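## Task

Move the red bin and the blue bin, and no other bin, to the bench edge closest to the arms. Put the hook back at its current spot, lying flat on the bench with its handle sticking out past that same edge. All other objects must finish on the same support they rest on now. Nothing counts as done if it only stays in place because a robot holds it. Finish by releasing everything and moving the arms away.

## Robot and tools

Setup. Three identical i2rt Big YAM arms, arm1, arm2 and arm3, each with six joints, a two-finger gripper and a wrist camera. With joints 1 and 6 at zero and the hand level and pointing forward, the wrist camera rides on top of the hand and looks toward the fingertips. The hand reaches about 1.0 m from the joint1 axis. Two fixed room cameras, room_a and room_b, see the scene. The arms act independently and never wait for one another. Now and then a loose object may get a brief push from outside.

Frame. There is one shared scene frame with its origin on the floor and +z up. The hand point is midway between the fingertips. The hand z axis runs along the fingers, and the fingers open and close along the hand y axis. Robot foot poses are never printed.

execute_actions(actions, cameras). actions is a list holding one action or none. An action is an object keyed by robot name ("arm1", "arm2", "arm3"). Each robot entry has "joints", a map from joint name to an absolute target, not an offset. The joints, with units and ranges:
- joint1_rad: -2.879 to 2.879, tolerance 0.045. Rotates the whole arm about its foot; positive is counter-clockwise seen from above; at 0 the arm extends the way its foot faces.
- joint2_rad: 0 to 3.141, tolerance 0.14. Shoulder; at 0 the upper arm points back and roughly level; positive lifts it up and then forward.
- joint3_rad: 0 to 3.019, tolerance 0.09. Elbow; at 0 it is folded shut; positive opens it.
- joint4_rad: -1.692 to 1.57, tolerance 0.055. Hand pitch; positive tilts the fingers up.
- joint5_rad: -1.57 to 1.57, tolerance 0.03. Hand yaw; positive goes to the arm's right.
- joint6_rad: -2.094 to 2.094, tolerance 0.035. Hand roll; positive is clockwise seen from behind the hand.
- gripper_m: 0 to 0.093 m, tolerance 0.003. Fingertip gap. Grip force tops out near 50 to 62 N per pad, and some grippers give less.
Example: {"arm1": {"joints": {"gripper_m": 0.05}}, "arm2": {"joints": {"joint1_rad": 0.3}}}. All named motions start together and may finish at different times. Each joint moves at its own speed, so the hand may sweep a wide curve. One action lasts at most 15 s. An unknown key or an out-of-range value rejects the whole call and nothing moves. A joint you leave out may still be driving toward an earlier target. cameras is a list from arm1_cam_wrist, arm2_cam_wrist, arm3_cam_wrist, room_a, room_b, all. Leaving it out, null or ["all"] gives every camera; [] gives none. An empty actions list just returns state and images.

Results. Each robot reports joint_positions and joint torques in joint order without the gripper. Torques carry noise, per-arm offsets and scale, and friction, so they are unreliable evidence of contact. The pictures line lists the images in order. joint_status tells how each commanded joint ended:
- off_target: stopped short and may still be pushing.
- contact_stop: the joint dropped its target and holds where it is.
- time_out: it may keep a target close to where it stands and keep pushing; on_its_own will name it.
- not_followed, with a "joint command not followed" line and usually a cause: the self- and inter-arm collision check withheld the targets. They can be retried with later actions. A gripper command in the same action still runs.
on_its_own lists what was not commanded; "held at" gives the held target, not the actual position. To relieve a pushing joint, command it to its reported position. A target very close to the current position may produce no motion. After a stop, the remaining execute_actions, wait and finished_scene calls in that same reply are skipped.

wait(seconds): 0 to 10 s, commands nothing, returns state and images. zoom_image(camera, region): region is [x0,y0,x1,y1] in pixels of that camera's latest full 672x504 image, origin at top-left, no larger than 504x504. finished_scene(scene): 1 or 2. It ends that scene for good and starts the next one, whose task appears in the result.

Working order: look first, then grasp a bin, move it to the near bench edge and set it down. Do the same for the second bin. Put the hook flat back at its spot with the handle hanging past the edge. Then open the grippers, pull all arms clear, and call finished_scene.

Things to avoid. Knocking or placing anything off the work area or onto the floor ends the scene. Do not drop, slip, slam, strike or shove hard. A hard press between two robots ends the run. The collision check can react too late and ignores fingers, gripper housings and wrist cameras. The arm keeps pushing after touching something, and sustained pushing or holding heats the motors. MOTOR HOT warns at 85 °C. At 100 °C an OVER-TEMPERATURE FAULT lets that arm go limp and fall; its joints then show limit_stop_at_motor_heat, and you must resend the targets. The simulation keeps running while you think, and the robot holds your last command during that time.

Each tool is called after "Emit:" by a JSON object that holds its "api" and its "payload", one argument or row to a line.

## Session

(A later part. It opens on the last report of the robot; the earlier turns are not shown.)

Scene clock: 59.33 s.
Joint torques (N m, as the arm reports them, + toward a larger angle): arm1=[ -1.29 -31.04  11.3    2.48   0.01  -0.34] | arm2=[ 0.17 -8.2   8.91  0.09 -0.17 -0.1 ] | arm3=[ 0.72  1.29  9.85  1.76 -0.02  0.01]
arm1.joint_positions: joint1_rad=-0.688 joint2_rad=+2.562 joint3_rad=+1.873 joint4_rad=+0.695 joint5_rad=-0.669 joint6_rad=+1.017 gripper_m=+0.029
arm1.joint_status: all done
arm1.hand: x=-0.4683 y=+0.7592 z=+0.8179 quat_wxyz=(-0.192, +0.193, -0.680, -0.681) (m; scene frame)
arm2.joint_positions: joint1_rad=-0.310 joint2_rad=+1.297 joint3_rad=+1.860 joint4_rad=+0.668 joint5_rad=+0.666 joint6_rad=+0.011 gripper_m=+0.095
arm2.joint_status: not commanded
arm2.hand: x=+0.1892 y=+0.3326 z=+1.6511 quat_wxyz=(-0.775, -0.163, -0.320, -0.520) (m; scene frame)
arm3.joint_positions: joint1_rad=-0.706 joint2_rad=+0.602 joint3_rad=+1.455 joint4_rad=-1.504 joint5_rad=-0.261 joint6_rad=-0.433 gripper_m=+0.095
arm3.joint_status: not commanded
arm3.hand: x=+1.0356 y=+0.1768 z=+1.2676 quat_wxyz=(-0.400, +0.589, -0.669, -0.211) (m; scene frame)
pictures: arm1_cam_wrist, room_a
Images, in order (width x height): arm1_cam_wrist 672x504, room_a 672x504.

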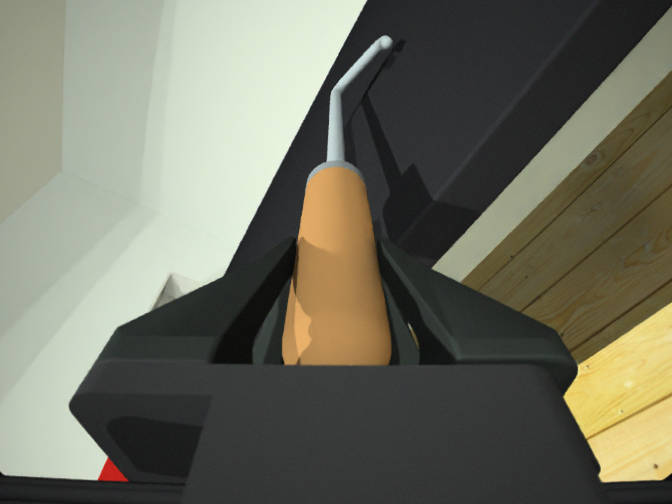

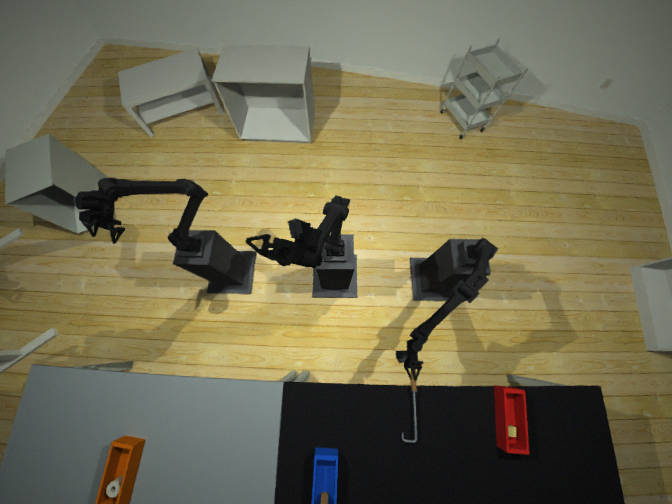

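Emit:
{"api": "execute_actions", "payload": {
  "actions": [
    {"arm1":{"joints":{"joint2_rad":2.585,"joint3_rad":1.88,"joint6_rad":0.77}}}
  ],
  "cameras": []
}}

Emit:
{"api": "execute_actions", "payload": {
  "actions": [
    {"arm1":{"joints":{"gripper_m":0.06}}}
  ],
  "cameras": []
}}

Emit:
{"api": "execute_actions", "payload": {
  "actions": [
    {"arm1":{"joints":{"gripper_m":0.093,"joint6_rad":0}}}
  ],
  "cameras": ["arm1_cam_wrist"]
}}

Emit:
{"api": "execute_actions", "payload": {
  "actions": [
    {"arm1":{"joints":{"joint2_rad":1.9}}}
  ],
  "cameras": []
}}

Emit:
{"api": "execute_actions", "payload": {
  "actions": [
    {"arm1":{"joints":{"joint1_rad":0.3,"joint2_rad":1.5}}}
  ],
  "cameras": []
}}

Emit:
{"api": "execute_actions", "payload": {
  "actions": [
    {"arm2":{"joints":{"joint1_rad":0.63,"joint2_rad":2.3}}}
  ],
  "cameras": []
}}

Emit:
{"api": "execute_actions", "payload": {
  "actions": [
    {"arm2":{"joints":{"joint2_rad":2.47}}}
  ],
  "cameras": ["arm2_cam_wrist"]
}}

Scene clock: 67.33 s.
Joint torques (N m, as the arm reports them, + toward a larger angle): arm1=[ -1.61 -25.43   8.88   2.19   0.06  -0.36] | arm2=[ 0.6  -8.34  8.93  0.03 -0.16 -0.1 ] | arm3=[ 1.47  1.62  9.79  1.74 -0.03 -0.01]
arm1.joint_positions: joint1_rad=-0.688 joint2_rad=+2.586 joint3_rad=+1.864 joint4_rad=+0.704 joint5_rad=-0.671 joint6_rad=+0.789 gripper_m=+0.029
arm1.joint_status: all done
arm1.hand: x=-0.4715 y=+0.7551 z=+0.7946 quat_wxyz=(-0.260, +0.267, -0.661, -0.651) (m; scene frame)
arm2.joint_positions: joint1_rad=-0.310 joint2_rad=+1.297 joint3_rad=+1.860 joint4_rad=+0.668 joint5_rad=+0.666 joint6_rad=+0.011 gripper_m=+0.095
arm2.joint_status: not commanded
arm2.hand: x=+0.1892 y=+0.3326 z=+1.6511 quat_wxyz=(-0.775, -0.163, -0.320, -0.520) (m; scene frame)
arm3.joint_positions: joint1_rad=-0.706 joint2_rad=+0.602 joint3_rad=+1.455 joint4_rad=-1.504 joint5_rad=-0.261 joint6_rad=-0.433 gripper_m=+0.095
arm3.joint_status: not commanded
arm3.hand: x=+1.0356 y=+0.1768 z=+1.2676 quat_wxyz=(-0.400, +0.589, -0.669, -0.211) (m; scene frame)
pictures: none
No camera images: the call's "cameras" was empty. Leave "cameras" out to get every camera's image.

Scene clock: 67.97 s.
Joint torques (N m, as the arm reports them, + toward a larger angle): arm1=[ -1.63 -25.25   8.9    2.19   0.06  -0.32] | arm2=[ 0.24 -8.01  8.92  0.08 -0.19 -0.14] | arm3=[ 0.78  1.75  9.68  1.74  0.01 -0.01]
arm1.joint_positions: joint1_rad=-0.688 joint2_rad=+2.586 joint3_rad=+1.864 joint4_rad=+0.704 joint5_rad=-0.671 joint6_rad=+0.785 gripper_m=+0.060
arm1.joint_status: all done
arm1.hand: x=-0.4715 y=+0.7551 z=+0.7946 quat_wxyz=(-0.261, +0.268, -0.661, -0.650) (m; scene frame)
arm2.joint_positions: joint1_rad=-0.310 joint2_rad=+1.297 joint3_rad=+1.860 joint4_rad=+0.668 joint5_rad=+0.666 joint6_rad=+0.011 gripper_m=+0.095
arm2.joint_status: not commanded
arm2.hand: x=+0.1892 y=+0.3326 z=+1.6511 quat_wxyz=(-0.775, -0.163, -0.320, -0.520) (m; scene frame)
arm3.joint_positions: joint1_rad=-0.706 joint2_rad=+0.602 joint3_rad=+1.455 joint4_rad=-1.504 joint5_rad=-0.261 joint6_rad=-0.433 gripper_m=+0.095
arm3.joint_status: not commanded
arm3.hand: x=+1.0356 y=+0.1768 z=+1.2676 quat_wxyz=(-0.400, +0.589, -0.669, -0.211) (m; scene frame)
pictures: none
No camera images: the call's "cameras" was empty. Leave "cameras" out to get every camera's image.

Scene clock: 69.70 s.
Joint torques (N m, as the arm reports them, + toward a larger angle): arm1=[ -1.62 -25.4    8.85   2.16   0.06  -0.23] | arm2=[ 0.22 -8.1   8.89  0.12 -0.17 -0.13] | arm3=[ 0.65  1.79  9.77  1.67 -0.02  0.  ]
arm1.joint_positions: joint1_rad=-0.688 joint2_rad=+2.586 joint3_rad=+1.864 joint4_rad=+0.704 joint5_rad=-0.671 joint6_rad=+0.015 gripper_m=+0.093
arm1.joint_status: all done
arm1.hand: x=-0.4715 y=+0.7551 z=+0.7946 quat_wxyz=(-0.486, +0.497, -0.512, -0.505) (m; scene frame)
arm2.joint_positions: joint1_rad=-0.310 joint2_rad=+1.297 joint3_rad=+1.860 joint4_rad=+0.668 joint5_rad=+0.666 joint6_rad=+0.011 gripper_m=+0.095
arm2.joint_status: not commanded
arm2.hand: x=+0.1892 y=+0.3326 z=+1.6511 quat_wxyz=(-0.775, -0.163, -0.320, -0.520) (m; scene frame)
arm3.joint_positions: joint1_rad=-0.706 joint2_rad=+0.602 joint3_rad=+1.455 joint4_rad=-1.504 joint5_rad=-0.261 joint6_rad=-0.433 gripper_m=+0.095
arm3.joint_status: not commanded
arm3.hand: x=+1.0356 y=+0.1768 z=+1.2676 quat_wxyz=(-0.400, +0.589, -0.669, -0.211) (m; scene frame)
pictures: arm1_cam_wrist
Images, in order (width x height): arm1_cam_wrist 672x504.

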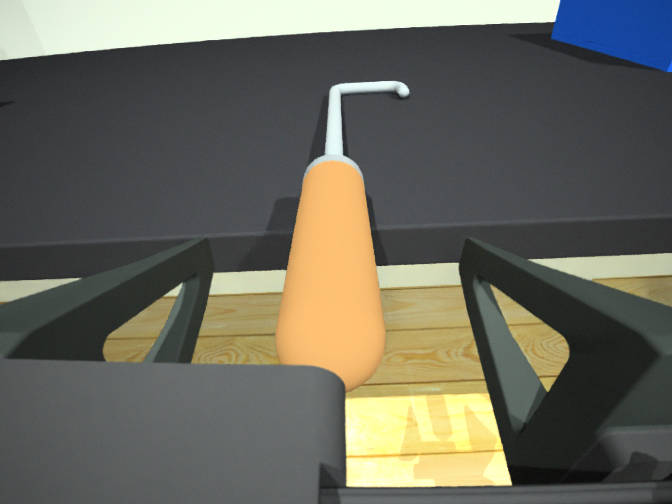

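Scene clock: 71.57 s.
Joint torques (N m, as the arm reports them, + toward a larger angle): arm1=[ -1.62 -22.16  10.74   1.11   0.34  -0.2 ] | arm2=[ 0.44 -7.97  8.82  0.13 -0.16 -0.13] | arm3=[0.5  1.62 9.99 1.7  0.   0.03]
arm1.joint_positions: joint1_rad=-0.688 joint2_rad=+1.919 joint3_rad=+1.862 joint4_rad=+0.721 joint5_rad=-0.670 joint6_rad=+0.014 gripper_m=+0.093
arm1.joint_status: all done
arm1.hand: x=-0.5384 y=+0.6671 z=+1.3497 quat_wxyz=(-0.696, +0.444, -0.249, -0.506) (m; scene frame)
arm2.joint_positions: joint1_rad=-0.310 joint2_rad=+1.297 joint3_rad=+1.860 joint4_rad=+0.668 joint5_rad=+0.666 joint6_rad=+0.011 gripper_m=+0.095
arm2.joint_status: not commanded
arm2.hand: x=+0.1892 y=+0.3326 z=+1.6511 quat_wxyz=(-0.775, -0.163, -0.320, -0.520) (m; scene frame)
arm3.joint_positions: joint1_rad=-0.706 joint2_rad=+0.602 joint3_rad=+1.455 joint4_rad=-1.504 joint5_rad=-0.261 joint6_rad=-0.433 gripper_m=+0.095
arm3.joint_status: not commanded
arm3.hand: x=+1.0356 y=+0.1768 z=+1.2676 quat_wxyz=(-0.400, +0.589, -0.669, -0.211) (m; scene frame)
pictures: none
No camera images: the call's "cameras" was empty. Leave "cameras" out to get every camera's image.

Scene clock: 73.17 s.
Joint torques (N m, as the arm reports them, + toward a larger angle): arm1=[ -1.77 -12.91   9.59   0.5    0.56  -0.16] | arm2=[ 0.41 -8.2   8.86  0.09 -0.16 -0.11] | arm3=[0.49 1.74 9.84 1.6  0.03 0.02]
arm1.joint_positions: joint1_rad=+0.302 joint2_rad=+1.501 joint3_rad=+1.864 joint4_rad=+0.721 joint5_rad=-0.672 joint6_rad=+0.013 gripper_m=+0.093
arm1.joint_status: all done
arm1.hand: x=-1.1893 y=+0.4623 z=+1.6168 quat_wxyz=(-0.466, +0.371, +0.122, -0.794) (m; scene frame)
arm2.joint_positions: joint1_rad=-0.310 joint2_rad=+1.297 joint3_rad=+1.860 joint4_rad=+0.668 joint5_rad=+0.666 joint6_rad=+0.011 gripper_m=+0.095
arm2.joint_status: not commanded
arm2.hand: x=+0.1892 y=+0.3326 z=+1.6511 quat_wxyz=(-0.775, -0.163, -0.320, -0.520) (m; scene frame)
arm3.joint_positions: joint1_rad=-0.706 joint2_rad=+0.602 joint3_rad=+1.455 joint4_rad=-1.504 joint5_rad=-0.261 joint6_rad=-0.433 gripper_m=+0.095
arm3.joint_status: not commanded
arm3.hand: x=+1.0356 y=+0.1768 z=+1.2676 quat_wxyz=(-0.400, +0.589, -0.669, -0.211) (m; scene frame)
pictures: none
No camera images: the call's "cameras" was empty. Leave "cameras" out to get every camera's image.

Scene clock: 75.43 s.
Joint torques (N m, as the arm reports them, + toward a larger angle): arm1=[ -1.56 -13.03   9.59   0.51   0.56  -0.16] | arm2=[  0.45 -26.12  10.36   1.6    0.    -0.08] | arm3=[ 0.93  1.75  9.87  1.74  0.01 -0.02]
arm1.joint_positions: joint1_rad=+0.302 joint2_rad=+1.501 joint3_rad=+1.864 joint4_rad=+0.721 joint5_rad=-0.672 joint6_rad=+0.013 gripper_m=+0.093
arm1.joint_status: not commanded
arm1.hand: x=-1.1893 y=+0.4623 z=+1.6168 quat_wxyz=(-0.466, +0.371, +0.122, -0.794) (m; scene frame)
arm2.joint_positions: joint1_rad=+0.624 joint2_rad=+2.288 joint3_rad=+1.868 joint4_rad=+0.661 joint5_rad=+0.668 joint6_rad=+0.011 gripper_m=+0.095
arm2.joint_status: all done
arm2.hand: x=-0.4631 y=+0.7582 z=+1.0003 quat_wxyz=(-0.508, +0.406, -0.491, -0.579) (m; scene frame)
arm3.joint_positions: joint1_rad=-0.706 joint2_rad=+0.602 joint3_rad=+1.455 joint4_rad=-1.504 joint5_rad=-0.261 joint6_rad=-0.433 gripper_m=+0.095
arm3.joint_status: not commanded
arm3.hand: x=+1.0356 y=+0.1768 z=+1.2676 quat_wxyz=(-0.400, +0.589, -0.669, -0.211) (m; scene frame)
pictures: none
No camera images: the call's "cameras" was empty. Leave "cameras" out to get every camera's image.

Scene clock: 76.77 s.
Joint torques (N m, as the arm reports them, + toward a larger angle): arm1=[ -1.57 -13.     9.6    0.51   0.56  -0.16] | arm2=[  0.28 -28.68   9.73   1.56   0.08  -0.08] | arm3=[ 0.76  1.52  9.87  1.74 -0.03  0.01]
arm1.joint_positions: joint1_rad=+0.302 joint2_rad=+1.501 joint3_rad=+1.864 joint4_rad=+0.721 joint5_rad=-0.672 joint6_rad=+0.013 gripper_m=+0.093
arm1.joint_status: not commanded
arm1.hand: x=-1.1893 y=+0.4623 z=+1.6168 quat_wxyz=(-0.466, +0.371, +0.122, -0.794) (m; scene frame)
arm2.joint_positions: joint1_rad=+0.624 joint2_rad=+2.474 joint3_rad=+1.868 joint4_rad=+0.665 joint5_rad=+0.668 joint6_rad=+0.011 gripper_m=+0.095
arm2.joint_status: all done
arm2.hand: x=-0.4689 y=+0.7662 z=+0.8412 quat_wxyz=(-0.504, +0.473, -0.503, -0.519) (m; scene frame)
arm3.joint_positions: joint1_rad=-0.706 joint2_rad=+0.602 joint3_rad=+1.455 joint4_rad=-1.504 joint5_rad=-0.261 joint6_rad=-0.433 gripper_m=+0.095
arm3.joint_status: not commanded
arm3.hand: x=+1.0356 y=+0.1768 z=+1.2676 quat_wxyz=(-0.400, +0.589, -0.669, -0.211) (m; scene frame)
pictures: arm2_cam_wrist
Images, in order (width x height): arm2_cam_wrist 672x504.

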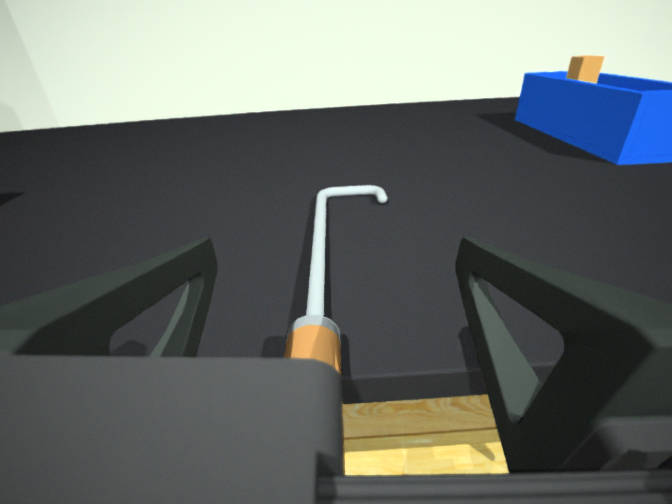

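Emit:
{"api": "execute_actions", "payload": {
  "actions": [
    {"arm2":{"joints":{"joint1_rad":0.65,"joint2_rad":2.54,"joint3_rad":1.835,"joint4_rad":0.69}}}
  ],
  "cameras": ["arm2_cam_wrist"]
}}

Scene clock: 80.23 s.
Joint torques (N m, as the arm reports them, + toward a larger angle): arm1=[ -1.55 -13.01   9.6    0.51   0.56  -0.16] | arm2=[ -0.33 -28.21   7.21   1.63   0.13  -0.07] | arm3=[0.72 1.95 9.86 1.64 0.   0.01]
arm1.joint_positions: joint1_rad=+0.302 joint2_rad=+1.501 joint3_rad=+1.864 joint4_rad=+0.721 joint5_rad=-0.672 joint6_rad=+0.013 gripper_m=+0.093
arm1.joint_status: not commanded
arm1.hand: x=-1.1893 y=+0.4623 z=+1.6168 quat_wxyz=(-0.466, +0.371, +0.122, -0.794) (m; scene frame)
arm2.joint_positions: joint1_rad=+0.645 joint2_rad=+2.537 joint3_rad=+1.841 joint4_rad=+0.680 joint5_rad=+0.668 joint6_rad=+0.011 gripper_m=+0.095
arm2.joint_status: all done
arm2.hand: x=-0.4785 y=+0.7491 z=+0.7764 quat_wxyz=(-0.496, +0.505, -0.502, -0.498) (m; scene frame)
arm3.joint_positions: joint1_rad=-0.706 joint2_rad=+0.602 joint3_rad=+1.455 joint4_rad=-1.504 joint5_rad=-0.261 joint6_rad=-0.433 gripper_m=+0.095
arm3.joint_status: not commanded
arm3.hand: x=+1.0356 y=+0.1768 z=+1.2676 quat_wxyz=(-0.400, +0.589, -0.669, -0.211) (m; scene frame)
pictures: arm2_cam_wrist
Images, in order (width x height): arm2_cam_wrist 672x504.

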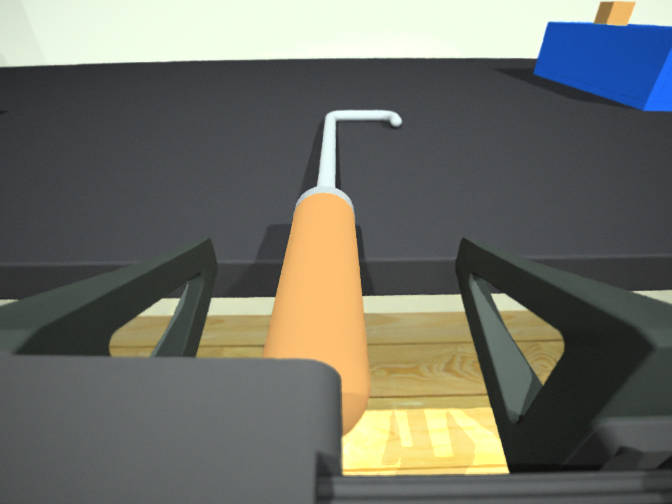

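Emit:
{"api": "execute_actions", "payload": {
  "actions": [
    {"arm2":{"joints":{"joint1_rad":0.665,"joint5_rad":0.69,"joint4_rad":0.655,"joint6_rad":0.72,"gripper_m":0.046}}}
  ],
  "cameras": ["arm2_cam_wrist"]
}}

Emit:
{"api": "execute_actions", "payload": {
  "actions": [
    {"arm2":{"joints":{"gripper_m":0}}}
  ],
  "cameras": []
}}

Emit:
{"api": "execute_actions", "payload": {
  "actions": [
    {"arm2":{"joints":{"joint2_rad":2.46,"joint4_rad":0.63,"joint6_rad":1.15}}}
  ],
  "cameras": []
}}

Emit:
{"api": "execute_actions", "payload": {
  "actions": [
    {"arm2":{"joints":{"joint2_rad":2.22,"joint4_rad":0.54,"joint6_rad":1.8}}}
  ],
  "cameras": []
}}

Emit:
{"api": "execute_actions", "payload": {
  "actions": [
    {"arm2":{"joints":{"joint1_rad":-0.02,"joint5_rad":0}},"arm1":{"joints":{"joint1_rad":0,"joint4_rad":-0.5,"joint5_rad":1.1}}}
  ],
  "cameras": ["arm2_cam_wrist","arm1_cam_wrist","room_a"]
}}

Scene clock: 90.30 s.
Joint torques (N m, as the arm reports them, + toward a larger angle): arm1=[ -1.55 -12.99   9.6    0.51   0.56  -0.16] | arm2=[  0.16 -28.16   7.23   1.15   0.19   0.09] | arm3=[ 0.46  1.49  9.81  1.9  -0.02  0.  ]
arm1.joint_positions: joint1_rad=+0.302 joint2_rad=+1.501 joint3_rad=+1.864 joint4_rad=+0.721 joint5_rad=-0.672 joint6_rad=+0.013 gripper_m=+0.093
arm1.joint_status: not commanded
arm1.hand: x=-1.1893 y=+0.4623 z=+1.6168 quat_wxyz=(-0.466, +0.371, +0.122, -0.794) (m; scene frame)
arm2.joint_positions: joint1_rad=+0.658 joint2_rad=+2.537 joint3_rad=+1.841 joint4_rad=+0.661 joint5_rad=+0.686 joint6_rad=+0.706 gripper_m=+0.046
arm2.joint_status: all done
arm2.hand: x=-0.4848 y=+0.7432 z=+0.7726 quat_wxyz=(-0.300, +0.308, -0.647, -0.630) (m; scene frame)
arm3.joint_positions: joint1_rad=-0.706 joint2_rad=+0.602 joint3_rad=+1.455 joint4_rad=-1.504 joint5_rad=-0.261 joint6_rad=-0.433 gripper_m=+0.095
arm3.joint_status: not commanded
arm3.hand: x=+1.0356 y=+0.1768 z=+1.2676 quat_wxyz=(-0.400, +0.589, -0.669, -0.211) (m; scene frame)
pictures: arm2_cam_wrist
Images, in order (width x height): arm2_cam_wrist 672x504.

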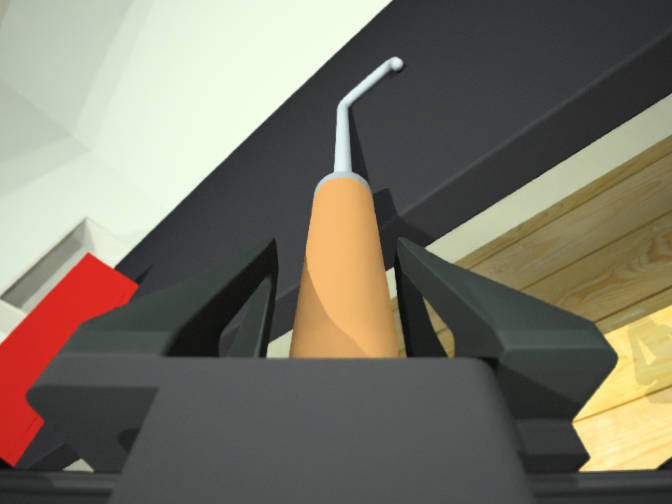

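Scene clock: 90.90 s.
Joint torques (N m, as the arm reports them, + toward a larger angle): arm1=[ -1.59 -13.02   9.61   0.51   0.56  -0.16] | arm2=[ -0.14 -27.76   7.04   1.4    0.17   0.09] | arm3=[1.04 1.78 9.78 1.7  0.02 0.  ]
arm1.joint_positions: joint1_rad=+0.302 joint2_rad=+1.501 joint3_rad=+1.864 joint4_rad=+0.721 joint5_rad=-0.672 joint6_rad=+0.013 gripper_m=+0.093
arm1.joint_status: not commanded
arm1.hand: x=-1.1893 y=+0.4623 z=+1.6168 quat_wxyz=(-0.466, +0.371, +0.122, -0.794) (m; scene frame)
arm2.joint_positions: joint1_rad=+0.658 joint2_rad=+2.537 joint3_rad=+1.841 joint4_rad=+0.657 joint5_rad=+0.687 joint6_rad=+0.708 gripper_m=+0.029
arm2.joint_status: gripper_m off_target (ended at +0.029, target +0.000)
arm2.hand: x=-0.4845 y=+0.7432 z=+0.7718 quat_wxyz=(-0.300, +0.308, -0.648, -0.628) (m; scene frame)
arm3.joint_positions: joint1_rad=-0.706 joint2_rad=+0.602 joint3_rad=+1.455 joint4_rad=-1.504 joint5_rad=-0.261 joint6_rad=-0.433 gripper_m=+0.095
arm3.joint_status: not commanded
arm3.hand: x=+1.0356 y=+0.1768 z=+1.2676 quat_wxyz=(-0.400, +0.589, -0.669, -0.211) (m; scene frame)
pictures: none
No camera images: the call's "cameras" was empty. Leave "cameras" out to get every camera's image.

Scene clock: 92.33 s.
Joint torques (N m, as the arm reports them, + toward a larger angle): arm1=[ -1.56 -13.     9.6    0.51   0.56  -0.16] | arm2=[ -0.23 -31.47   7.81   1.78   0.06   0.17] | arm3=[ 1.07  1.68  9.83  1.62 -0.01  0.  ]
arm1.joint_positions: joint1_rad=+0.302 joint2_rad=+1.501 joint3_rad=+1.864 joint4_rad=+0.721 joint5_rad=-0.672 joint6_rad=+0.013 gripper_m=+0.093
arm1.joint_status: not commanded
arm1.hand: x=-1.1893 y=+0.4623 z=+1.6168 quat_wxyz=(-0.466, +0.371, +0.122, -0.794) (m; scene frame)
arm2.joint_positions: joint1_rad=+0.658 joint2_rad=+2.496 joint3_rad=+1.835 joint4_rad=+0.620 joint5_rad=+0.690 joint6_rad=+1.124 gripper_m=+0.029
arm2.joint_status: all done
arm2.hand: x=-0.4851 y=+0.7443 z=+0.7959 quat_wxyz=(-0.165, +0.168, -0.699, -0.676) (m; scene frame)
arm3.joint_positions: joint1_rad=-0.706 joint2_rad=+0.602 joint3_rad=+1.455 joint4_rad=-1.504 joint5_rad=-0.261 joint6_rad=-0.433 gripper_m=+0.095
arm3.joint_status: not commanded
arm3.hand: x=+1.0356 y=+0.1768 z=+1.2676 quat_wxyz=(-0.400, +0.589, -0.669, -0.211) (m; scene frame)
pictures: none
No camera images: the call's "cameras" was empty. Leave "cameras" out to get every camera's image.

Scene clock: 93.97 s.
Joint torques (N m, as the arm reports them, + toward a larger angle): arm1=[ -1.55 -13.02   9.6    0.51   0.56  -0.16] | arm2=[ -0.24 -30.3   10.47   2.36   0.05   0.04] | arm3=[ 0.98  1.62  9.76  1.58  0.01 -0.02]
arm1.joint_positions: joint1_rad=+0.302 joint2_rad=+1.501 joint3_rad=+1.864 joint4_rad=+0.721 joint5_rad=-0.672 joint6_rad=+0.013 gripper_m=+0.093
arm1.joint_status: not commanded
arm1.hand: x=-1.1893 y=+0.4623 z=+1.6168 quat_wxyz=(-0.466, +0.371, +0.122, -0.794) (m; scene frame)
arm2.joint_positions: joint1_rad=+0.660 joint2_rad=+2.256 joint3_rad=+1.811 joint4_rad=+0.513 joint5_rad=+0.690 joint6_rad=+1.784 gripper_m=+0.029
arm2.joint_status: all done
arm2.hand: x=-0.4822 y=+0.7369 z=+0.9654 quat_wxyz=(+0.092, -0.088, -0.683, -0.719) (m; scene frame)
arm3.joint_positions: joint1_rad=-0.706 joint2_rad=+0.602 joint3_rad=+1.455 joint4_rad=-1.504 joint5_rad=-0.261 joint6_rad=-0.433 gripper_m=+0.095
arm3.joint_status: not commanded
arm3.hand: x=+1.0356 y=+0.1768 z=+1.2676 quat_wxyz=(-0.400, +0.589, -0.669, -0.211) (m; scene frame)
pictures: none
No camera images: the call's "cameras" was empty. Leave "cameras" out to get every camera's image.

Scene clock: 96.50 s.
Joint torques (N m, as the arm reports them, + toward a larger angle): arm1=[ -1.01 -14.26  10.53   1.2    0.26  -0.19] | arm2=[  0.15 -30.28  10.64   2.58   0.04   0.02] | arm3=[ 0.73  1.51  9.8   1.77  0.02 -0.01]
arm1.joint_positions: joint1_rad=-0.007 joint2_rad=+1.501 joint3_rad=+1.864 joint4_rad=-0.493 joint5_rad=+1.098 joint6_rad=+0.011 gripper_m=+0.093
arm1.joint_status: all done
arm1.hand: x=-0.7799 y=+0.5775 z=+1.4098 quat_wxyz=(-0.671, +0.212, -0.699, -0.129) (m; scene frame)
arm2.joint_positions: joint1_rad=-0.028 joint2_rad=+2.256 joint3_rad=+1.811 joint4_rad=+0.511 joint5_rad=+0.000 joint6_rad=+1.792 gripper_m=+0.029
arm2.joint_status: all done
arm2.hand: x=-0.0171 y=+0.9034 z=+0.9678 quat_wxyz=(+0.080, -0.075, -0.680, -0.725) (m; scene frame)
arm3.joint_positions: joint1_rad=-0.706 joint2_rad=+0.602 joint3_rad=+1.455 joint4_rad=-1.504 joint5_rad=-0.261 joint6_rad=-0.433 gripper_m=+0.095
arm3.joint_status: not commanded
arm3.hand: x=+1.0356 y=+0.1768 z=+1.2676 quat_wxyz=(-0.400, +0.589, -0.669, -0.211) (m; scene frame)
pictures: arm1_cam_wrist, arm2_cam_wrist, room_a
Images, in order (width x height): arm1_cam_wrist 672x504, arm2_cam_wrist 672x504, room_a 672x504.

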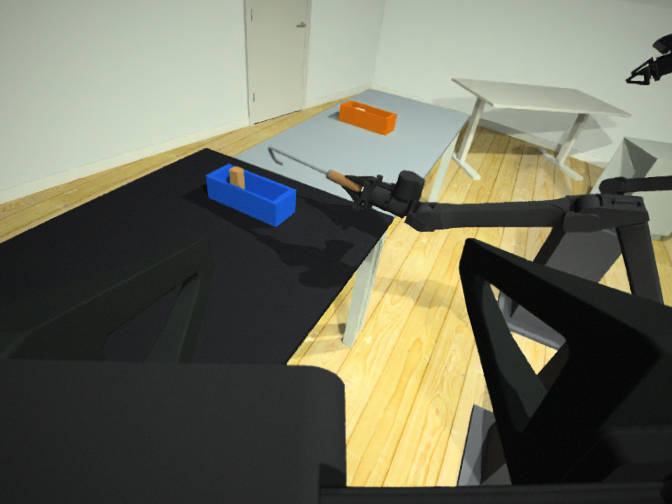

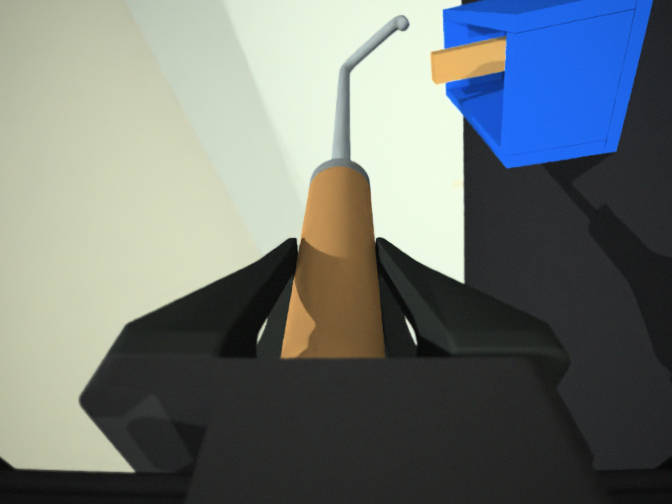

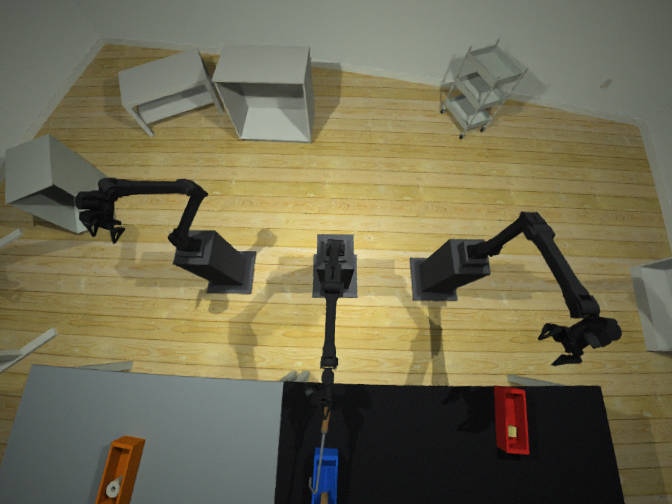

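Hook swung ~0.13 rad right; shift left ~5.5 cm.

Emit:
{"api": "execute_actions", "payload": {
  "actions": [
    {"arm2":{"joints":{"joint1_rad":0.025}}}
  ],
  "cameras": []
}}

Emit:
{"api": "execute_actions", "payload": {
  "actions": [
    {"arm2":{"joints":{"joint2_rad":2.345}}}
  ],
  "cameras": ["arm1_cam_wrist","room_a"]
}}

Emit:
{"api": "execute_actions", "payload": {
  "actions": [
    {"arm2":{"joints":{"joint2_rad":2.19,"joint3_rad":1.55,"joint4_rad":0.67}}}
  ],
  "cameras": []
}}

Emit:
{"api": "execute_actions", "payload": {
  "actions": [
    {"arm2":{"joints":{"joint2_rad":2.04,"joint3_rad":1.24,"joint4_rad":0.82}}}
  ],
  "cameras": []
}}

Emit:
{"api": "execute_actions", "payload": {
  "actions": [
    {"arm2":{"joints":{"joint2_rad":1.89,"joint3_rad":0.955,"joint4_rad":0.95}}}
  ],
  "cameras": []
}}

Emit:
{"api": "execute_actions", "payload": {
  "actions": [
    {"arm2":{"joints":{"joint2_rad":1.73,"joint3_rad":0.66,"joint4_rad":1.08}}}
  ],
  "cameras": ["arm1_cam_wrist","room_a","arm2_cam_wrist"]
}}

Scene clock: 103.43 s.
Joint torques (N m, as the arm reports them, + toward a larger angle): arm1=[ -0.99 -14.22  10.54   1.2    0.26  -0.19] | arm2=[ -1.14 -30.29  10.49   2.53   0.     0.01] | arm3=[ 0.83  2.21  9.86  1.85  0.04 -0.01]
arm1.joint_positions: joint1_rad=-0.007 joint2_rad=+1.501 joint3_rad=+1.864 joint4_rad=-0.493 joint5_rad=+1.098 joint6_rad=+0.011 gripper_m=+0.093
arm1.joint_status: not commanded
arm1.hand: x=-0.7799 y=+0.5775 z=+1.4098 quat_wxyz=(-0.671, +0.212, -0.699, -0.129) (m; scene frame)
arm2.joint_positions: joint1_rad=+0.032 joint2_rad=+2.256 joint3_rad=+1.811 joint4_rad=+0.511 joint5_rad=+0.000 joint6_rad=+1.792 gripper_m=+0.029
arm2.joint_status: all done
arm2.hand: x=-0.0716 y=+0.9018 z=+0.9678 quat_wxyz=(+0.102, -0.055, -0.682, -0.723) (m; scene frame)
arm3.joint_positions: joint1_rad=-0.706 joint2_rad=+0.602 joint3_rad=+1.455 joint4_rad=-1.504 joint5_rad=-0.261 joint6_rad=-0.433 gripper_m=+0.095
arm3.joint_status: not commanded
arm3.hand: x=+1.0356 y=+0.1768 z=+1.2676 quat_wxyz=(-0.400, +0.589, -0.669, -0.211) (m; scene frame)
pictures: none
No camera images: the call's "cameras" was empty. Leave "cameras" out to get every camera's image.

Scene clock: 104.40 s.
Joint torques (N m, as the arm reports them, + toward a larger angle): arm1=[ -0.98 -14.19  10.54   1.2    0.26  -0.19] | arm2=[ -1.61 -31.59  10.21   1.98  -0.04  -0.02] | arm3=[ 0.96  2.4   9.87  1.67  0.01 -0.03]
arm1.joint_positions: joint1_rad=-0.007 joint2_rad=+1.501 joint3_rad=+1.864 joint4_rad=-0.493 joint5_rad=+1.098 joint6_rad=+0.011 gripper_m=+0.093
arm1.joint_status: not commanded
arm1.hand: x=-0.7799 y=+0.5775 z=+1.4098 quat_wxyz=(-0.671, +0.212, -0.699, -0.129) (m; scene frame)
arm2.joint_positions: joint1_rad=+0.030 joint2_rad=+2.382 joint3_rad=+1.811 joint4_rad=+0.527 joint5_rad=+0.002 joint6_rad=+1.794 gripper_m=+0.029
arm2.joint_status: all done
arm2.hand: x=-0.0698 y=+0.9078 z=+0.8598 quat_wxyz=(+0.096, -0.060, -0.720, -0.684) (m; scene frame)
arm3.joint_positions: joint1_rad=-0.706 joint2_rad=+0.602 joint3_rad=+1.455 joint4_rad=-1.504 joint5_rad=-0.261 joint6_rad=-0.433 gripper_m=+0.095
arm3.joint_status: not commanded
arm3.hand: x=+1.0356 y=+0.1768 z=+1.2676 quat_wxyz=(-0.400, +0.589, -0.669, -0.211) (m; scene frame)
pictures: arm1_cam_wrist, room_a
Images, in order (width x height): arm1_cam_wrist 672x504, room_a 672x504.

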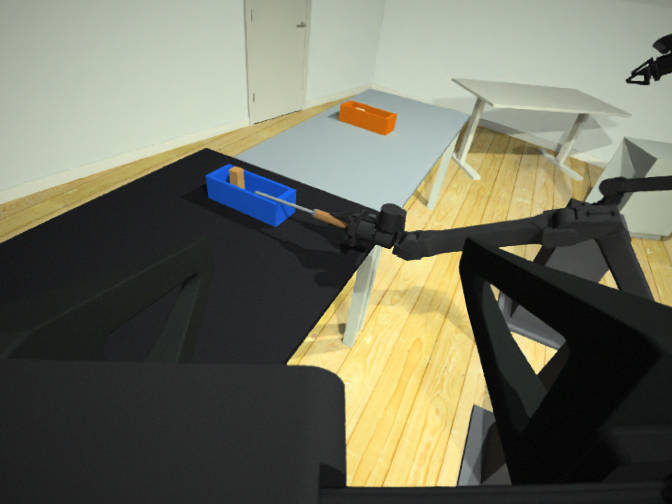

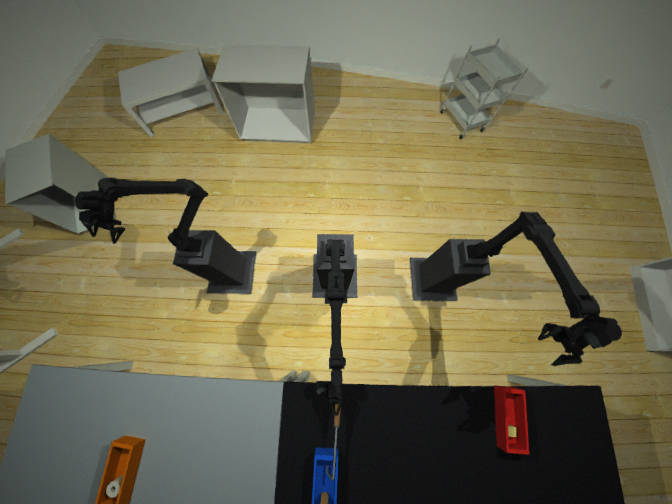

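Scene clock: 105.43 s.
Joint torques (N m, as the arm reports them, + toward a larger angle): arm1=[ -1.   -14.19  10.55   1.2    0.26  -0.19] | arm2=[ -0.96 -29.24   8.38   3.06  -0.01  -0.01] | arm3=[ 0.93  1.73  9.87  1.55  0.02 -0.02]
arm1.joint_positions: joint1_rad=-0.007 joint2_rad=+1.501 joint3_rad=+1.864 joint4_rad=-0.493 joint5_rad=+1.098 joint6_rad=+0.011 gripper_m=+0.093
arm1.joint_status: not commanded
arm1.hand: x=-0.7799 y=+0.5775 z=+1.4098 quat_wxyz=(-0.671, +0.212, -0.699, -0.129) (m; scene frame)
arm2.joint_positions: joint1_rad=+0.030 joint2_rad=+2.229 joint3_rad=+1.542 joint4_rad=+0.627 joint5_rad=+0.001 joint6_rad=+1.794 gripper_m=+0.029
arm2.joint_status: all done
arm2.hand: x=-0.0662 y=+0.8458 z=+0.8668 quat_wxyz=(+0.095, -0.060, -0.726, -0.679) (m; scene frame)
arm3.joint_positions: joint1_rad=-0.706 joint2_rad=+0.602 joint3_rad=+1.455 joint4_rad=-1.504 joint5_rad=-0.261 joint6_rad=-0.433 gripper_m=+0.095
arm3.joint_status: not commanded
arm3.hand: x=+1.0356 y=+0.1768 z=+1.2676 quat_wxyz=(-0.400, +0.589, -0.669, -0.211) (m; scene frame)
pictures: none
No camera images: the call's "cameras" was empty. Leave "cameras" out to get every camera's image.

Scene clock: 106.50 s.
Joint torques (N m, as the arm reports them, + toward a larger angle): arm1=[ -0.98 -14.23  10.54   1.2    0.26  -0.19] | arm2=[ -1.17 -24.75   7.65   3.04  -0.01   0.01] | arm3=[ 0.27  0.91  9.83  1.56 -0.02 -0.03]
arm1.joint_positions: joint1_rad=-0.007 joint2_rad=+1.501 joint3_rad=+1.864 joint4_rad=-0.493 joint5_rad=+1.098 joint6_rad=+0.011 gripper_m=+0.093
arm1.joint_status: not commanded
arm1.hand: x=-0.7799 y=+0.5775 z=+1.4098 quat_wxyz=(-0.671, +0.212, -0.699, -0.129) (m; scene frame)
arm2.joint_positions: joint1_rad=+0.030 joint2_rad=+2.072 joint3_rad=+1.231 joint4_rad=+0.778 joint5_rad=+0.001 joint6_rad=+1.794 gripper_m=+0.029
arm2.joint_status: all done
arm2.hand: x=-0.0613 y=+0.7613 z=+0.8658 quat_wxyz=(+0.095, -0.060, -0.726, -0.678) (m; scene frame)
arm3.joint_positions: joint1_rad=-0.706 joint2_rad=+0.602 joint3_rad=+1.455 joint4_rad=-1.504 joint5_rad=-0.261 joint6_rad=-0.433 gripper_m=+0.095
arm3.joint_status: not commanded
arm3.hand: x=+1.0356 y=+0.1768 z=+1.2676 quat_wxyz=(-0.400, +0.589, -0.669, -0.211) (m; scene frame)
pictures: none
No camera images: the call's "cameras" was empty. Leave "cameras" out to get every camera's image.

Scene clock: 107.50 s.
Joint torques (N m, as the arm reports them, + toward a larger angle): arm1=[ -0.98 -14.24  10.53   1.2    0.26  -0.19] | arm2=[ -0.8  -20.94   6.8    3.08  -0.01  -0.02] | arm3=[1.17 1.79 9.78 1.77 0.02 0.01]
arm1.joint_positions: joint1_rad=-0.007 joint2_rad=+1.501 joint3_rad=+1.864 joint4_rad=-0.493 joint5_rad=+1.098 joint6_rad=+0.011 gripper_m=+0.093
arm1.joint_status: not commanded
arm1.hand: x=-0.7799 y=+0.5775 z=+1.4098 quat_wxyz=(-0.671, +0.212, -0.699, -0.129) (m; scene frame)
arm2.joint_positions: joint1_rad=+0.030 joint2_rad=+1.919 joint3_rad=+0.946 joint4_rad=+0.906 joint5_rad=+0.001 joint6_rad=+1.794 gripper_m=+0.029
arm2.joint_status: all done
arm2.hand: x=-0.0561 y=+0.6734 z=+0.8668 quat_wxyz=(+0.095, -0.060, -0.728, -0.676) (m; scene frame)
arm3.joint_positions: joint1_rad=-0.706 joint2_rad=+0.602 joint3_rad=+1.455 joint4_rad=-1.504 joint5_rad=-0.261 joint6_rad=-0.433 gripper_m=+0.095
arm3.joint_status: not commanded
arm3.hand: x=+1.0356 y=+0.1768 z=+1.2676 quat_wxyz=(-0.400, +0.589, -0.669, -0.211) (m; scene frame)
pictures: none
No camera images: the call's "cameras" was empty. Leave "cameras" out to get every camera's image.

Scene clock: 108.50 s.
Joint torques (N m, as the arm reports them, + toward a larger angle): arm1=[ -0.97 -14.21  10.53   1.2    0.26  -0.19] | arm2=[ -0.81 -16.25   6.06   2.99  -0.02   0.01] | arm3=[ 0.63  1.74  9.77  1.71  0.03 -0.05]
arm1.joint_positions: joint1_rad=-0.007 joint2_rad=+1.501 joint3_rad=+1.864 joint4_rad=-0.493 joint5_rad=+1.098 joint6_rad=+0.011 gripper_m=+0.093
arm1.joint_status: not commanded
arm1.hand: x=-0.7799 y=+0.5775 z=+1.4098 quat_wxyz=(-0.671, +0.212, -0.699, -0.129) (m; scene frame)
arm2.joint_positions: joint1_rad=+0.030 joint2_rad=+1.752 joint3_rad=+0.649 joint4_rad=+1.037 joint5_rad=+0.001 joint6_rad=+1.794 gripper_m=+0.029
arm2.joint_status: all done
arm2.hand: x=-0.0502 y=+0.5726 z=+0.8694 quat_wxyz=(+0.095, -0.060, -0.728, -0.677) (m; scene frame)
arm3.joint_positions: joint1_rad=-0.706 joint2_rad=+0.602 joint3_rad=+1.455 joint4_rad=-1.504 joint5_rad=-0.261 joint6_rad=-0.433 gripper_m=+0.095
arm3.joint_status: not commanded
arm3.hand: x=+1.0356 y=+0.1768 z=+1.2676 quat_wxyz=(-0.400, +0.589, -0.669, -0.211) (m; scene frame)
pictures: arm1_cam_wrist, arm2_cam_wrist, room_a
Images, in order (width x height): arm1_cam_wrist 672x504, arm2_cam_wrist 672x504, room_a 672x504.

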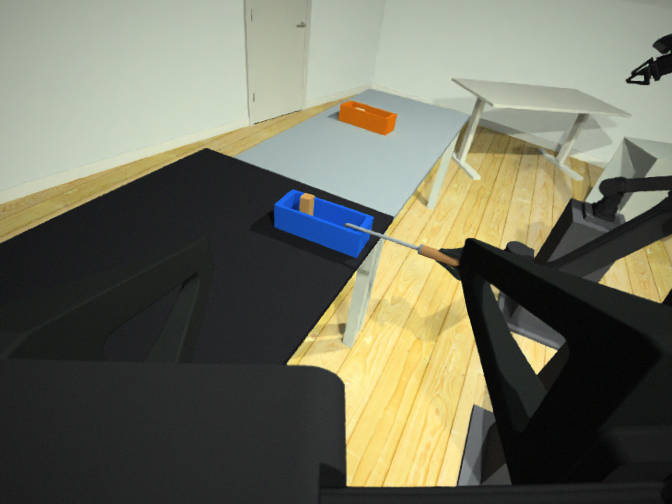

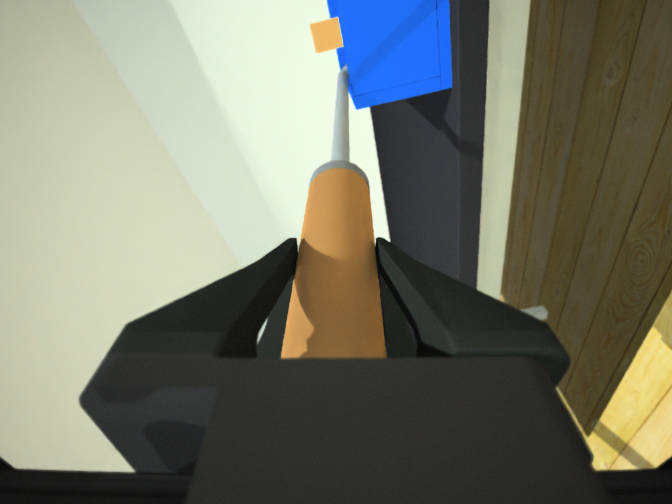

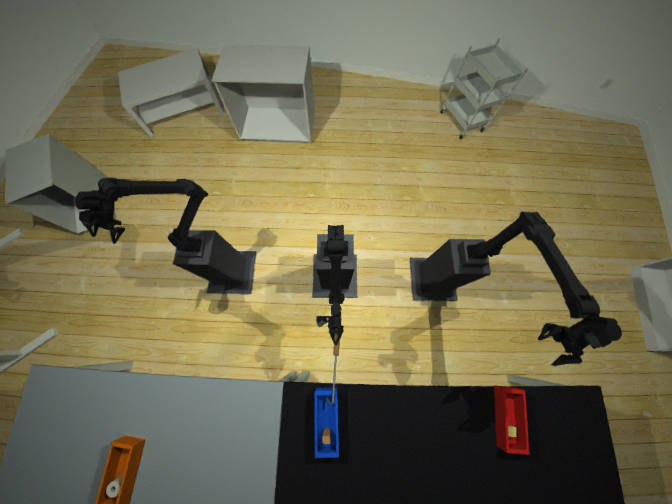

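Emit:
{"api": "execute_actions", "payload": {
  "actions": [
    {"arm2":{"joints":{"joint2_rad":1.70,"joint3_rad":0.61,"joint4_rad":1.10}},"arm1":{"joints":{"joint1_rad":0.3,"joint4_rad":0.72,"joint5_rad":-0.67}}}
  ],
  "cameras": ["room_a"]
}}

Emit:
{"api": "execute_actions", "payload": {
  "actions": [
    {"arm2":{"joints":{"joint3_rad":0.86,"joint4_rad":1.15}}}
  ],
  "cameras": ["room_a","room_b","arm2_cam_wrist"]
}}

Scene clock: 122.70 s.
Joint torques (N m, as the arm reports them, + toward a larger angle): arm1=[ -1.75 -13.08   9.63   0.94   0.34  -0.15] | arm2=[ -0.87 -16.77   5.4    3.03  -0.01  -0.01] | arm3=[ 1.1   1.79 10.03  1.72 -0.01 -0.03]
arm1.joint_positions: joint1_rad=+0.304 joint2_rad=+1.501 joint3_rad=+1.864 joint4_rad=+0.708 joint5_rad=-0.668 joint6_rad=+0.011 gripper_m=+0.093
arm1.joint_status: all done
arm1.hand: x=-1.1906 y=+0.4642 z=+1.6159 quat_wxyz=(-0.463, +0.374, +0.117, -0.795) (m; scene frame)
arm2.joint_positions: joint1_rad=+0.030 joint2_rad=+1.735 joint3_rad=+0.606 joint4_rad=+1.058 joint5_rad=+0.001 joint6_rad=+1.794 gripper_m=+0.029
arm2.joint_status: all done
arm2.hand: x=-0.0493 y=+0.5578 z=+0.8665 quat_wxyz=(+0.095, -0.060, -0.729, -0.675) (m; scene frame)
arm3.joint_positions: joint1_rad=-0.706 joint2_rad=+0.602 joint3_rad=+1.455 joint4_rad=-1.504 joint5_rad=-0.261 joint6_rad=-0.433 gripper_m=+0.095
arm3.joint_status: not commanded
arm3.hand: x=+1.0356 y=+0.1768 z=+1.2676 quat_wxyz=(-0.400, +0.589, -0.669, -0.211) (m; scene frame)
pictures: room_a
Images, in order (width x height): room_a 672x504.

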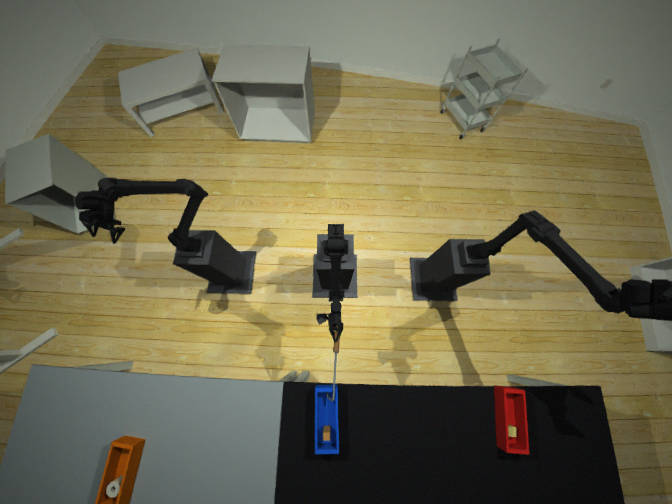

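Scene clock: 123.80 s.
Joint torques (N m, as the arm reports them, + toward a larger angle): arm1=[ -1.71 -13.02   9.62   0.95   0.34  -0.15] | arm2=[ -0.98 -18.09  10.26   2.74  -0.03   0.03] | arm3=[0.81 2.04 9.72 1.68 0.03 0.  ]
arm1.joint_positions: joint1_rad=+0.304 joint2_rad=+1.501 joint3_rad=+1.864 joint4_rad=+0.708 joint5_rad=-0.668 joint6_rad=+0.011 gripper_m=+0.093
arm1.joint_status: not commanded
arm1.hand: x=-1.1906 y=+0.4642 z=+1.6159 quat_wxyz=(-0.463, +0.374, +0.117, -0.795) (m; scene frame)
arm2.joint_positions: joint1_rad=+0.030 joint2_rad=+1.727 joint3_rad=+0.807 joint4_rad=+1.111 joint5_rad=+0.001 joint6_rad=+1.794 gripper_m=+0.029
arm2.joint_status: all done
arm2.hand: x=-0.0531 y=+0.6189 z=+0.9726 quat_wxyz=(+0.108, -0.052, -0.634, -0.764) (m; scene frame)
arm3.joint_positions: joint1_rad=-0.706 joint2_rad=+0.602 joint3_rad=+1.455 joint4_rad=-1.504 joint5_rad=-0.261 joint6_rad=-0.433 gripper_m=+0.095
arm3.joint_status: not commanded
arm3.hand: x=+1.0356 y=+0.1768 z=+1.2676 quat_wxyz=(-0.400, +0.589, -0.669, -0.211) (m; scene frame)
pictures: arm2_cam_wrist, room_a, room_b
Images, in order (width x height): arm2_cam_wrist 672x504, room_a 672x504, room_b 672x504.

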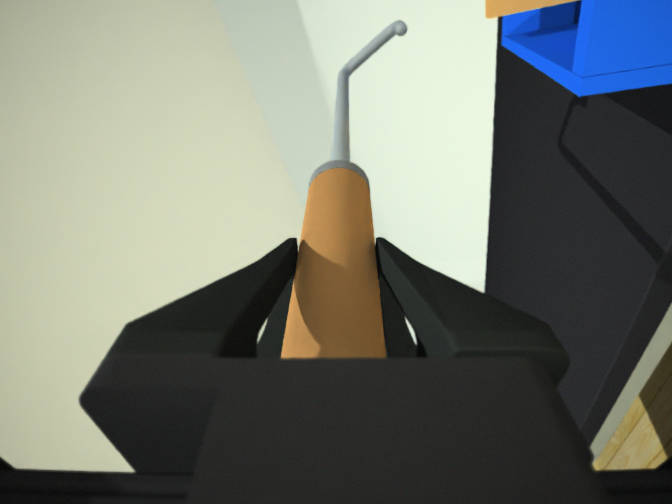

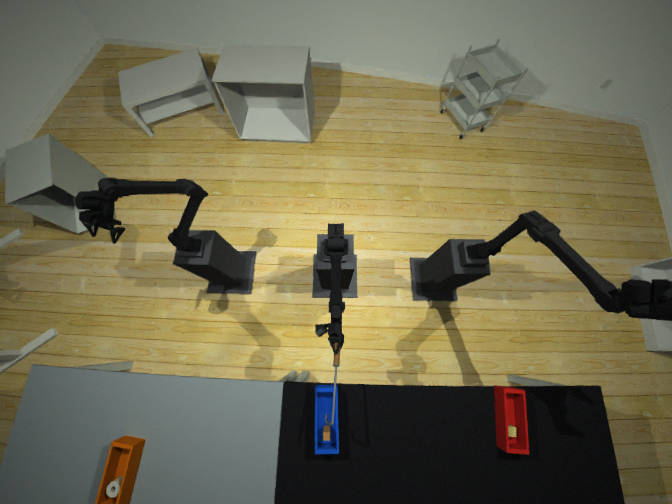

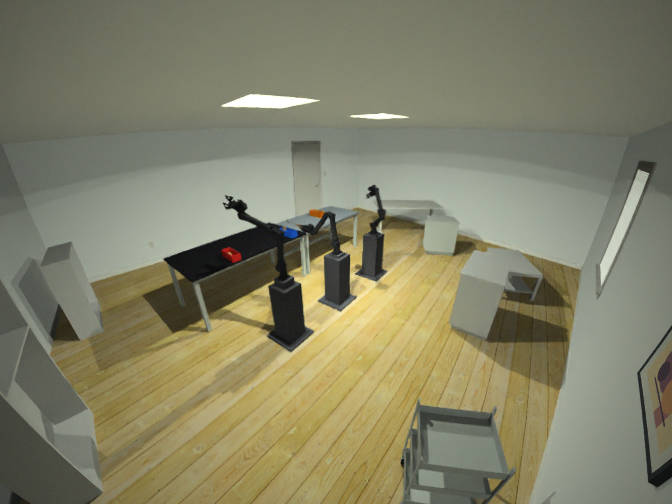

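Emit:
{"api": "execute_actions", "payload": {
  "actions": [
    {"arm2":{"joints":{"joint3_rad":1.5,"joint1_rad":0.66,"joint5_rad":0.62,"joint6_rad":1.6}}}
  ],
  "cameras": []
}}

Emit:
{"api": "execute_actions", "payload": {
  "actions": [
    {"arm2":{"joints":{"joint2_rad":2.1,"joint3_rad":1.89,"joint4_rad":0.68,"joint6_rad":1.4}}}
  ],
  "cameras": []
}}

Emit:
{"api": "execute_actions", "payload": {
  "actions": [
    {"arm2":{"joints":{"joint2_rad":2.42,"joint6_rad":1.0}}}
  ],
  "cameras": ["room_a","arm2_cam_wrist"]
}}

Scene clock: 129.03 s.
Joint torques (N m, as the arm reports them, + toward a larger angle): arm1=[ -1.73 -13.04   9.62   0.95   0.34  -0.15] | arm2=[ -0.12 -20.41  13.92   1.64  -0.82  -0.16] | arm3=[0.82 1.47 9.75 1.71 0.02 0.03]
arm1.joint_positions: joint1_rad=+0.304 joint2_rad=+1.501 joint3_rad=+1.864 joint4_rad=+0.708 joint5_rad=-0.668 joint6_rad=+0.011 gripper_m=+0.093
arm1.joint_status: not commanded
arm1.hand: x=-1.1906 y=+0.4642 z=+1.6159 quat_wxyz=(-0.463, +0.374, +0.117, -0.795) (m; scene frame)
arm2.joint_positions: joint1_rad=+0.652 joint2_rad=+1.721 joint3_rad=+1.424 joint4_rad=+1.125 joint5_rad=+0.634 joint6_rad=+1.616 gripper_m=+0.029
arm2.joint_status: all done
arm2.hand: x=-0.3503 y=+0.5729 z=+1.2744 quat_wxyz=(+0.208, -0.167, -0.419, -0.868) (m; scene frame)
arm3.joint_positions: joint1_rad=-0.706 joint2_rad=+0.602 joint3_rad=+1.455 joint4_rad=-1.504 joint5_rad=-0.261 joint6_rad=-0.433 gripper_m=+0.095
arm3.joint_status: not commanded
arm3.hand: x=+1.0356 y=+0.1768 z=+1.2676 quat_wxyz=(-0.400, +0.589, -0.669, -0.211) (m; scene frame)
pictures: none
No camera images: the call's "cameras" was empty. Leave "cameras" out to get every camera's image.

Scene clock: 131.50 s.
Joint torques (N m, as the arm reports them, + toward a larger angle): arm1=[ -1.73 -13.05   9.62   0.96   0.34  -0.15] | arm2=[ -0.08 -29.9   15.86   2.55  -0.32  -0.2 ] | arm3=[ 1.04  1.59  9.76  1.61  0.01 -0.01]
arm1.joint_positions: joint1_rad=+0.304 joint2_rad=+1.501 joint3_rad=+1.864 joint4_rad=+0.708 joint5_rad=-0.668 joint6_rad=+0.011 gripper_m=+0.093
arm1.joint_status: not commanded
arm1.hand: x=-1.1906 y=+0.4642 z=+1.6159 quat_wxyz=(-0.463, +0.374, +0.117, -0.795) (m; scene frame)
arm2.joint_positions: joint1_rad=+0.652 joint2_rad=+2.145 joint3_rad=+1.794 joint4_rad=+0.641 joint5_rad=+0.627 joint6_rad=+1.418 gripper_m=+0.029
arm2.joint_status: joint3_rad time_out (moved +0.370 of +0.466); the others done
arm2.on_its_own: joint3_rad reads +1.794 and still pushes toward +1.890 since a time_out
arm2.hand: x=-0.4722 y=+0.7218 z=+1.0762 quat_wxyz=(+0.021, +0.005, -0.620, -0.784) (m; scene frame)
arm3.joint_positions: joint1_rad=-0.706 joint2_rad=+0.602 joint3_rad=+1.455 joint4_rad=-1.504 joint5_rad=-0.261 joint6_rad=-0.433 gripper_m=+0.095
arm3.joint_status: not commanded
arm3.hand: x=+1.0356 y=+0.1768 z=+1.2676 quat_wxyz=(-0.400, +0.589, -0.669, -0.211) (m; scene frame)
pictures: none
No camera images: the call's "cameras" was empty. Leave "cameras" out to get every camera's image.

not run: a stop came earlier in this reply.

Emit:
{"api": "execute_actions", "payload": {
  "actions": [
    {"arm2":{"joints":{"joint2_rad":2.36,"joint3_rad":1.93,"joint4_rad":0.71,"joint6_rad":1.0}}}
  ],
  "cameras": ["room_a","arm2_cam_wrist"]
}}

Scene clock: 134.43 s.
Joint torques (N m, as the arm reports them, + toward a larger angle): arm1=[ -1.71 -13.02   9.62   0.95   0.34  -0.15] | arm2=[  0.76 -32.32  12.5    2.68  -0.15  -0.2 ] | arm3=[ 1.16  1.46  9.9   1.66  0.   -0.02]
arm1.joint_positions: joint1_rad=+0.304 joint2_rad=+1.501 joint3_rad=+1.864 joint4_rad=+0.708 joint5_rad=-0.668 joint6_rad=+0.011 gripper_m=+0.093
arm1.joint_status: not commanded
arm1.hand: x=-1.1906 y=+0.4642 z=+1.6159 quat_wxyz=(-0.463, +0.374, +0.117, -0.795) (m; scene frame)
arm2.joint_positions: joint1_rad=+0.653 joint2_rad=+2.405 joint3_rad=+1.871 joint4_rad=+0.670 joint5_rad=+0.625 joint6_rad=+1.018 gripper_m=+0.029
arm2.joint_status: all done
arm2.hand: x=-0.4980 y=+0.7529 z=+0.9039 quat_wxyz=(-0.156, +0.174, -0.644, -0.728) (m; scene frame)
arm3.joint_positions: joint1_rad=-0.706 joint2_rad=+0.602 joint3_rad=+1.455 joint4_rad=-1.504 joint5_rad=-0.261 joint6_rad=-0.433 gripper_m=+0.095
arm3.joint_status: not commanded
arm3.hand: x=+1.0356 y=+0.1768 z=+1.2676 quat_wxyz=(-0.400, +0.589, -0.669, -0.211) (m; scene frame)
pictures: arm2_cam_wrist, room_a
Images, in order (width x height): arm2_cam_wrist 672x504, room_a 672x504.

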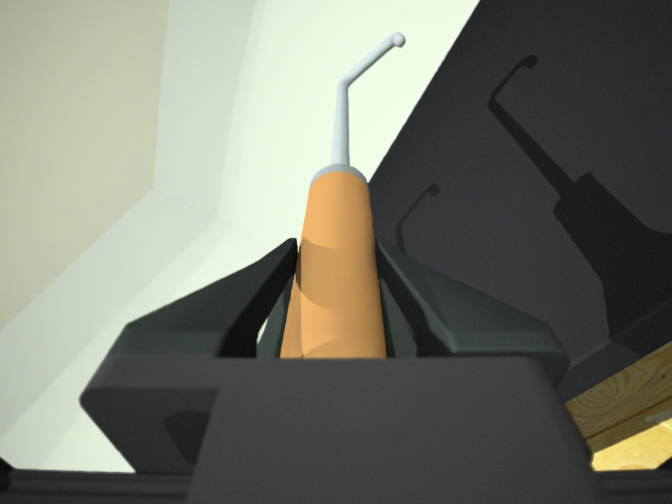

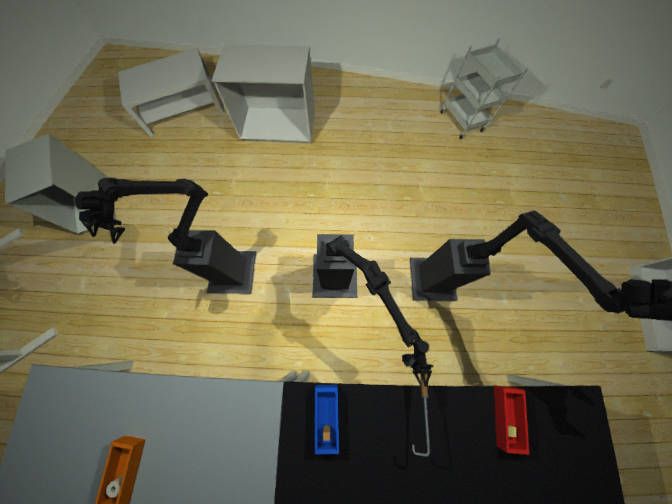

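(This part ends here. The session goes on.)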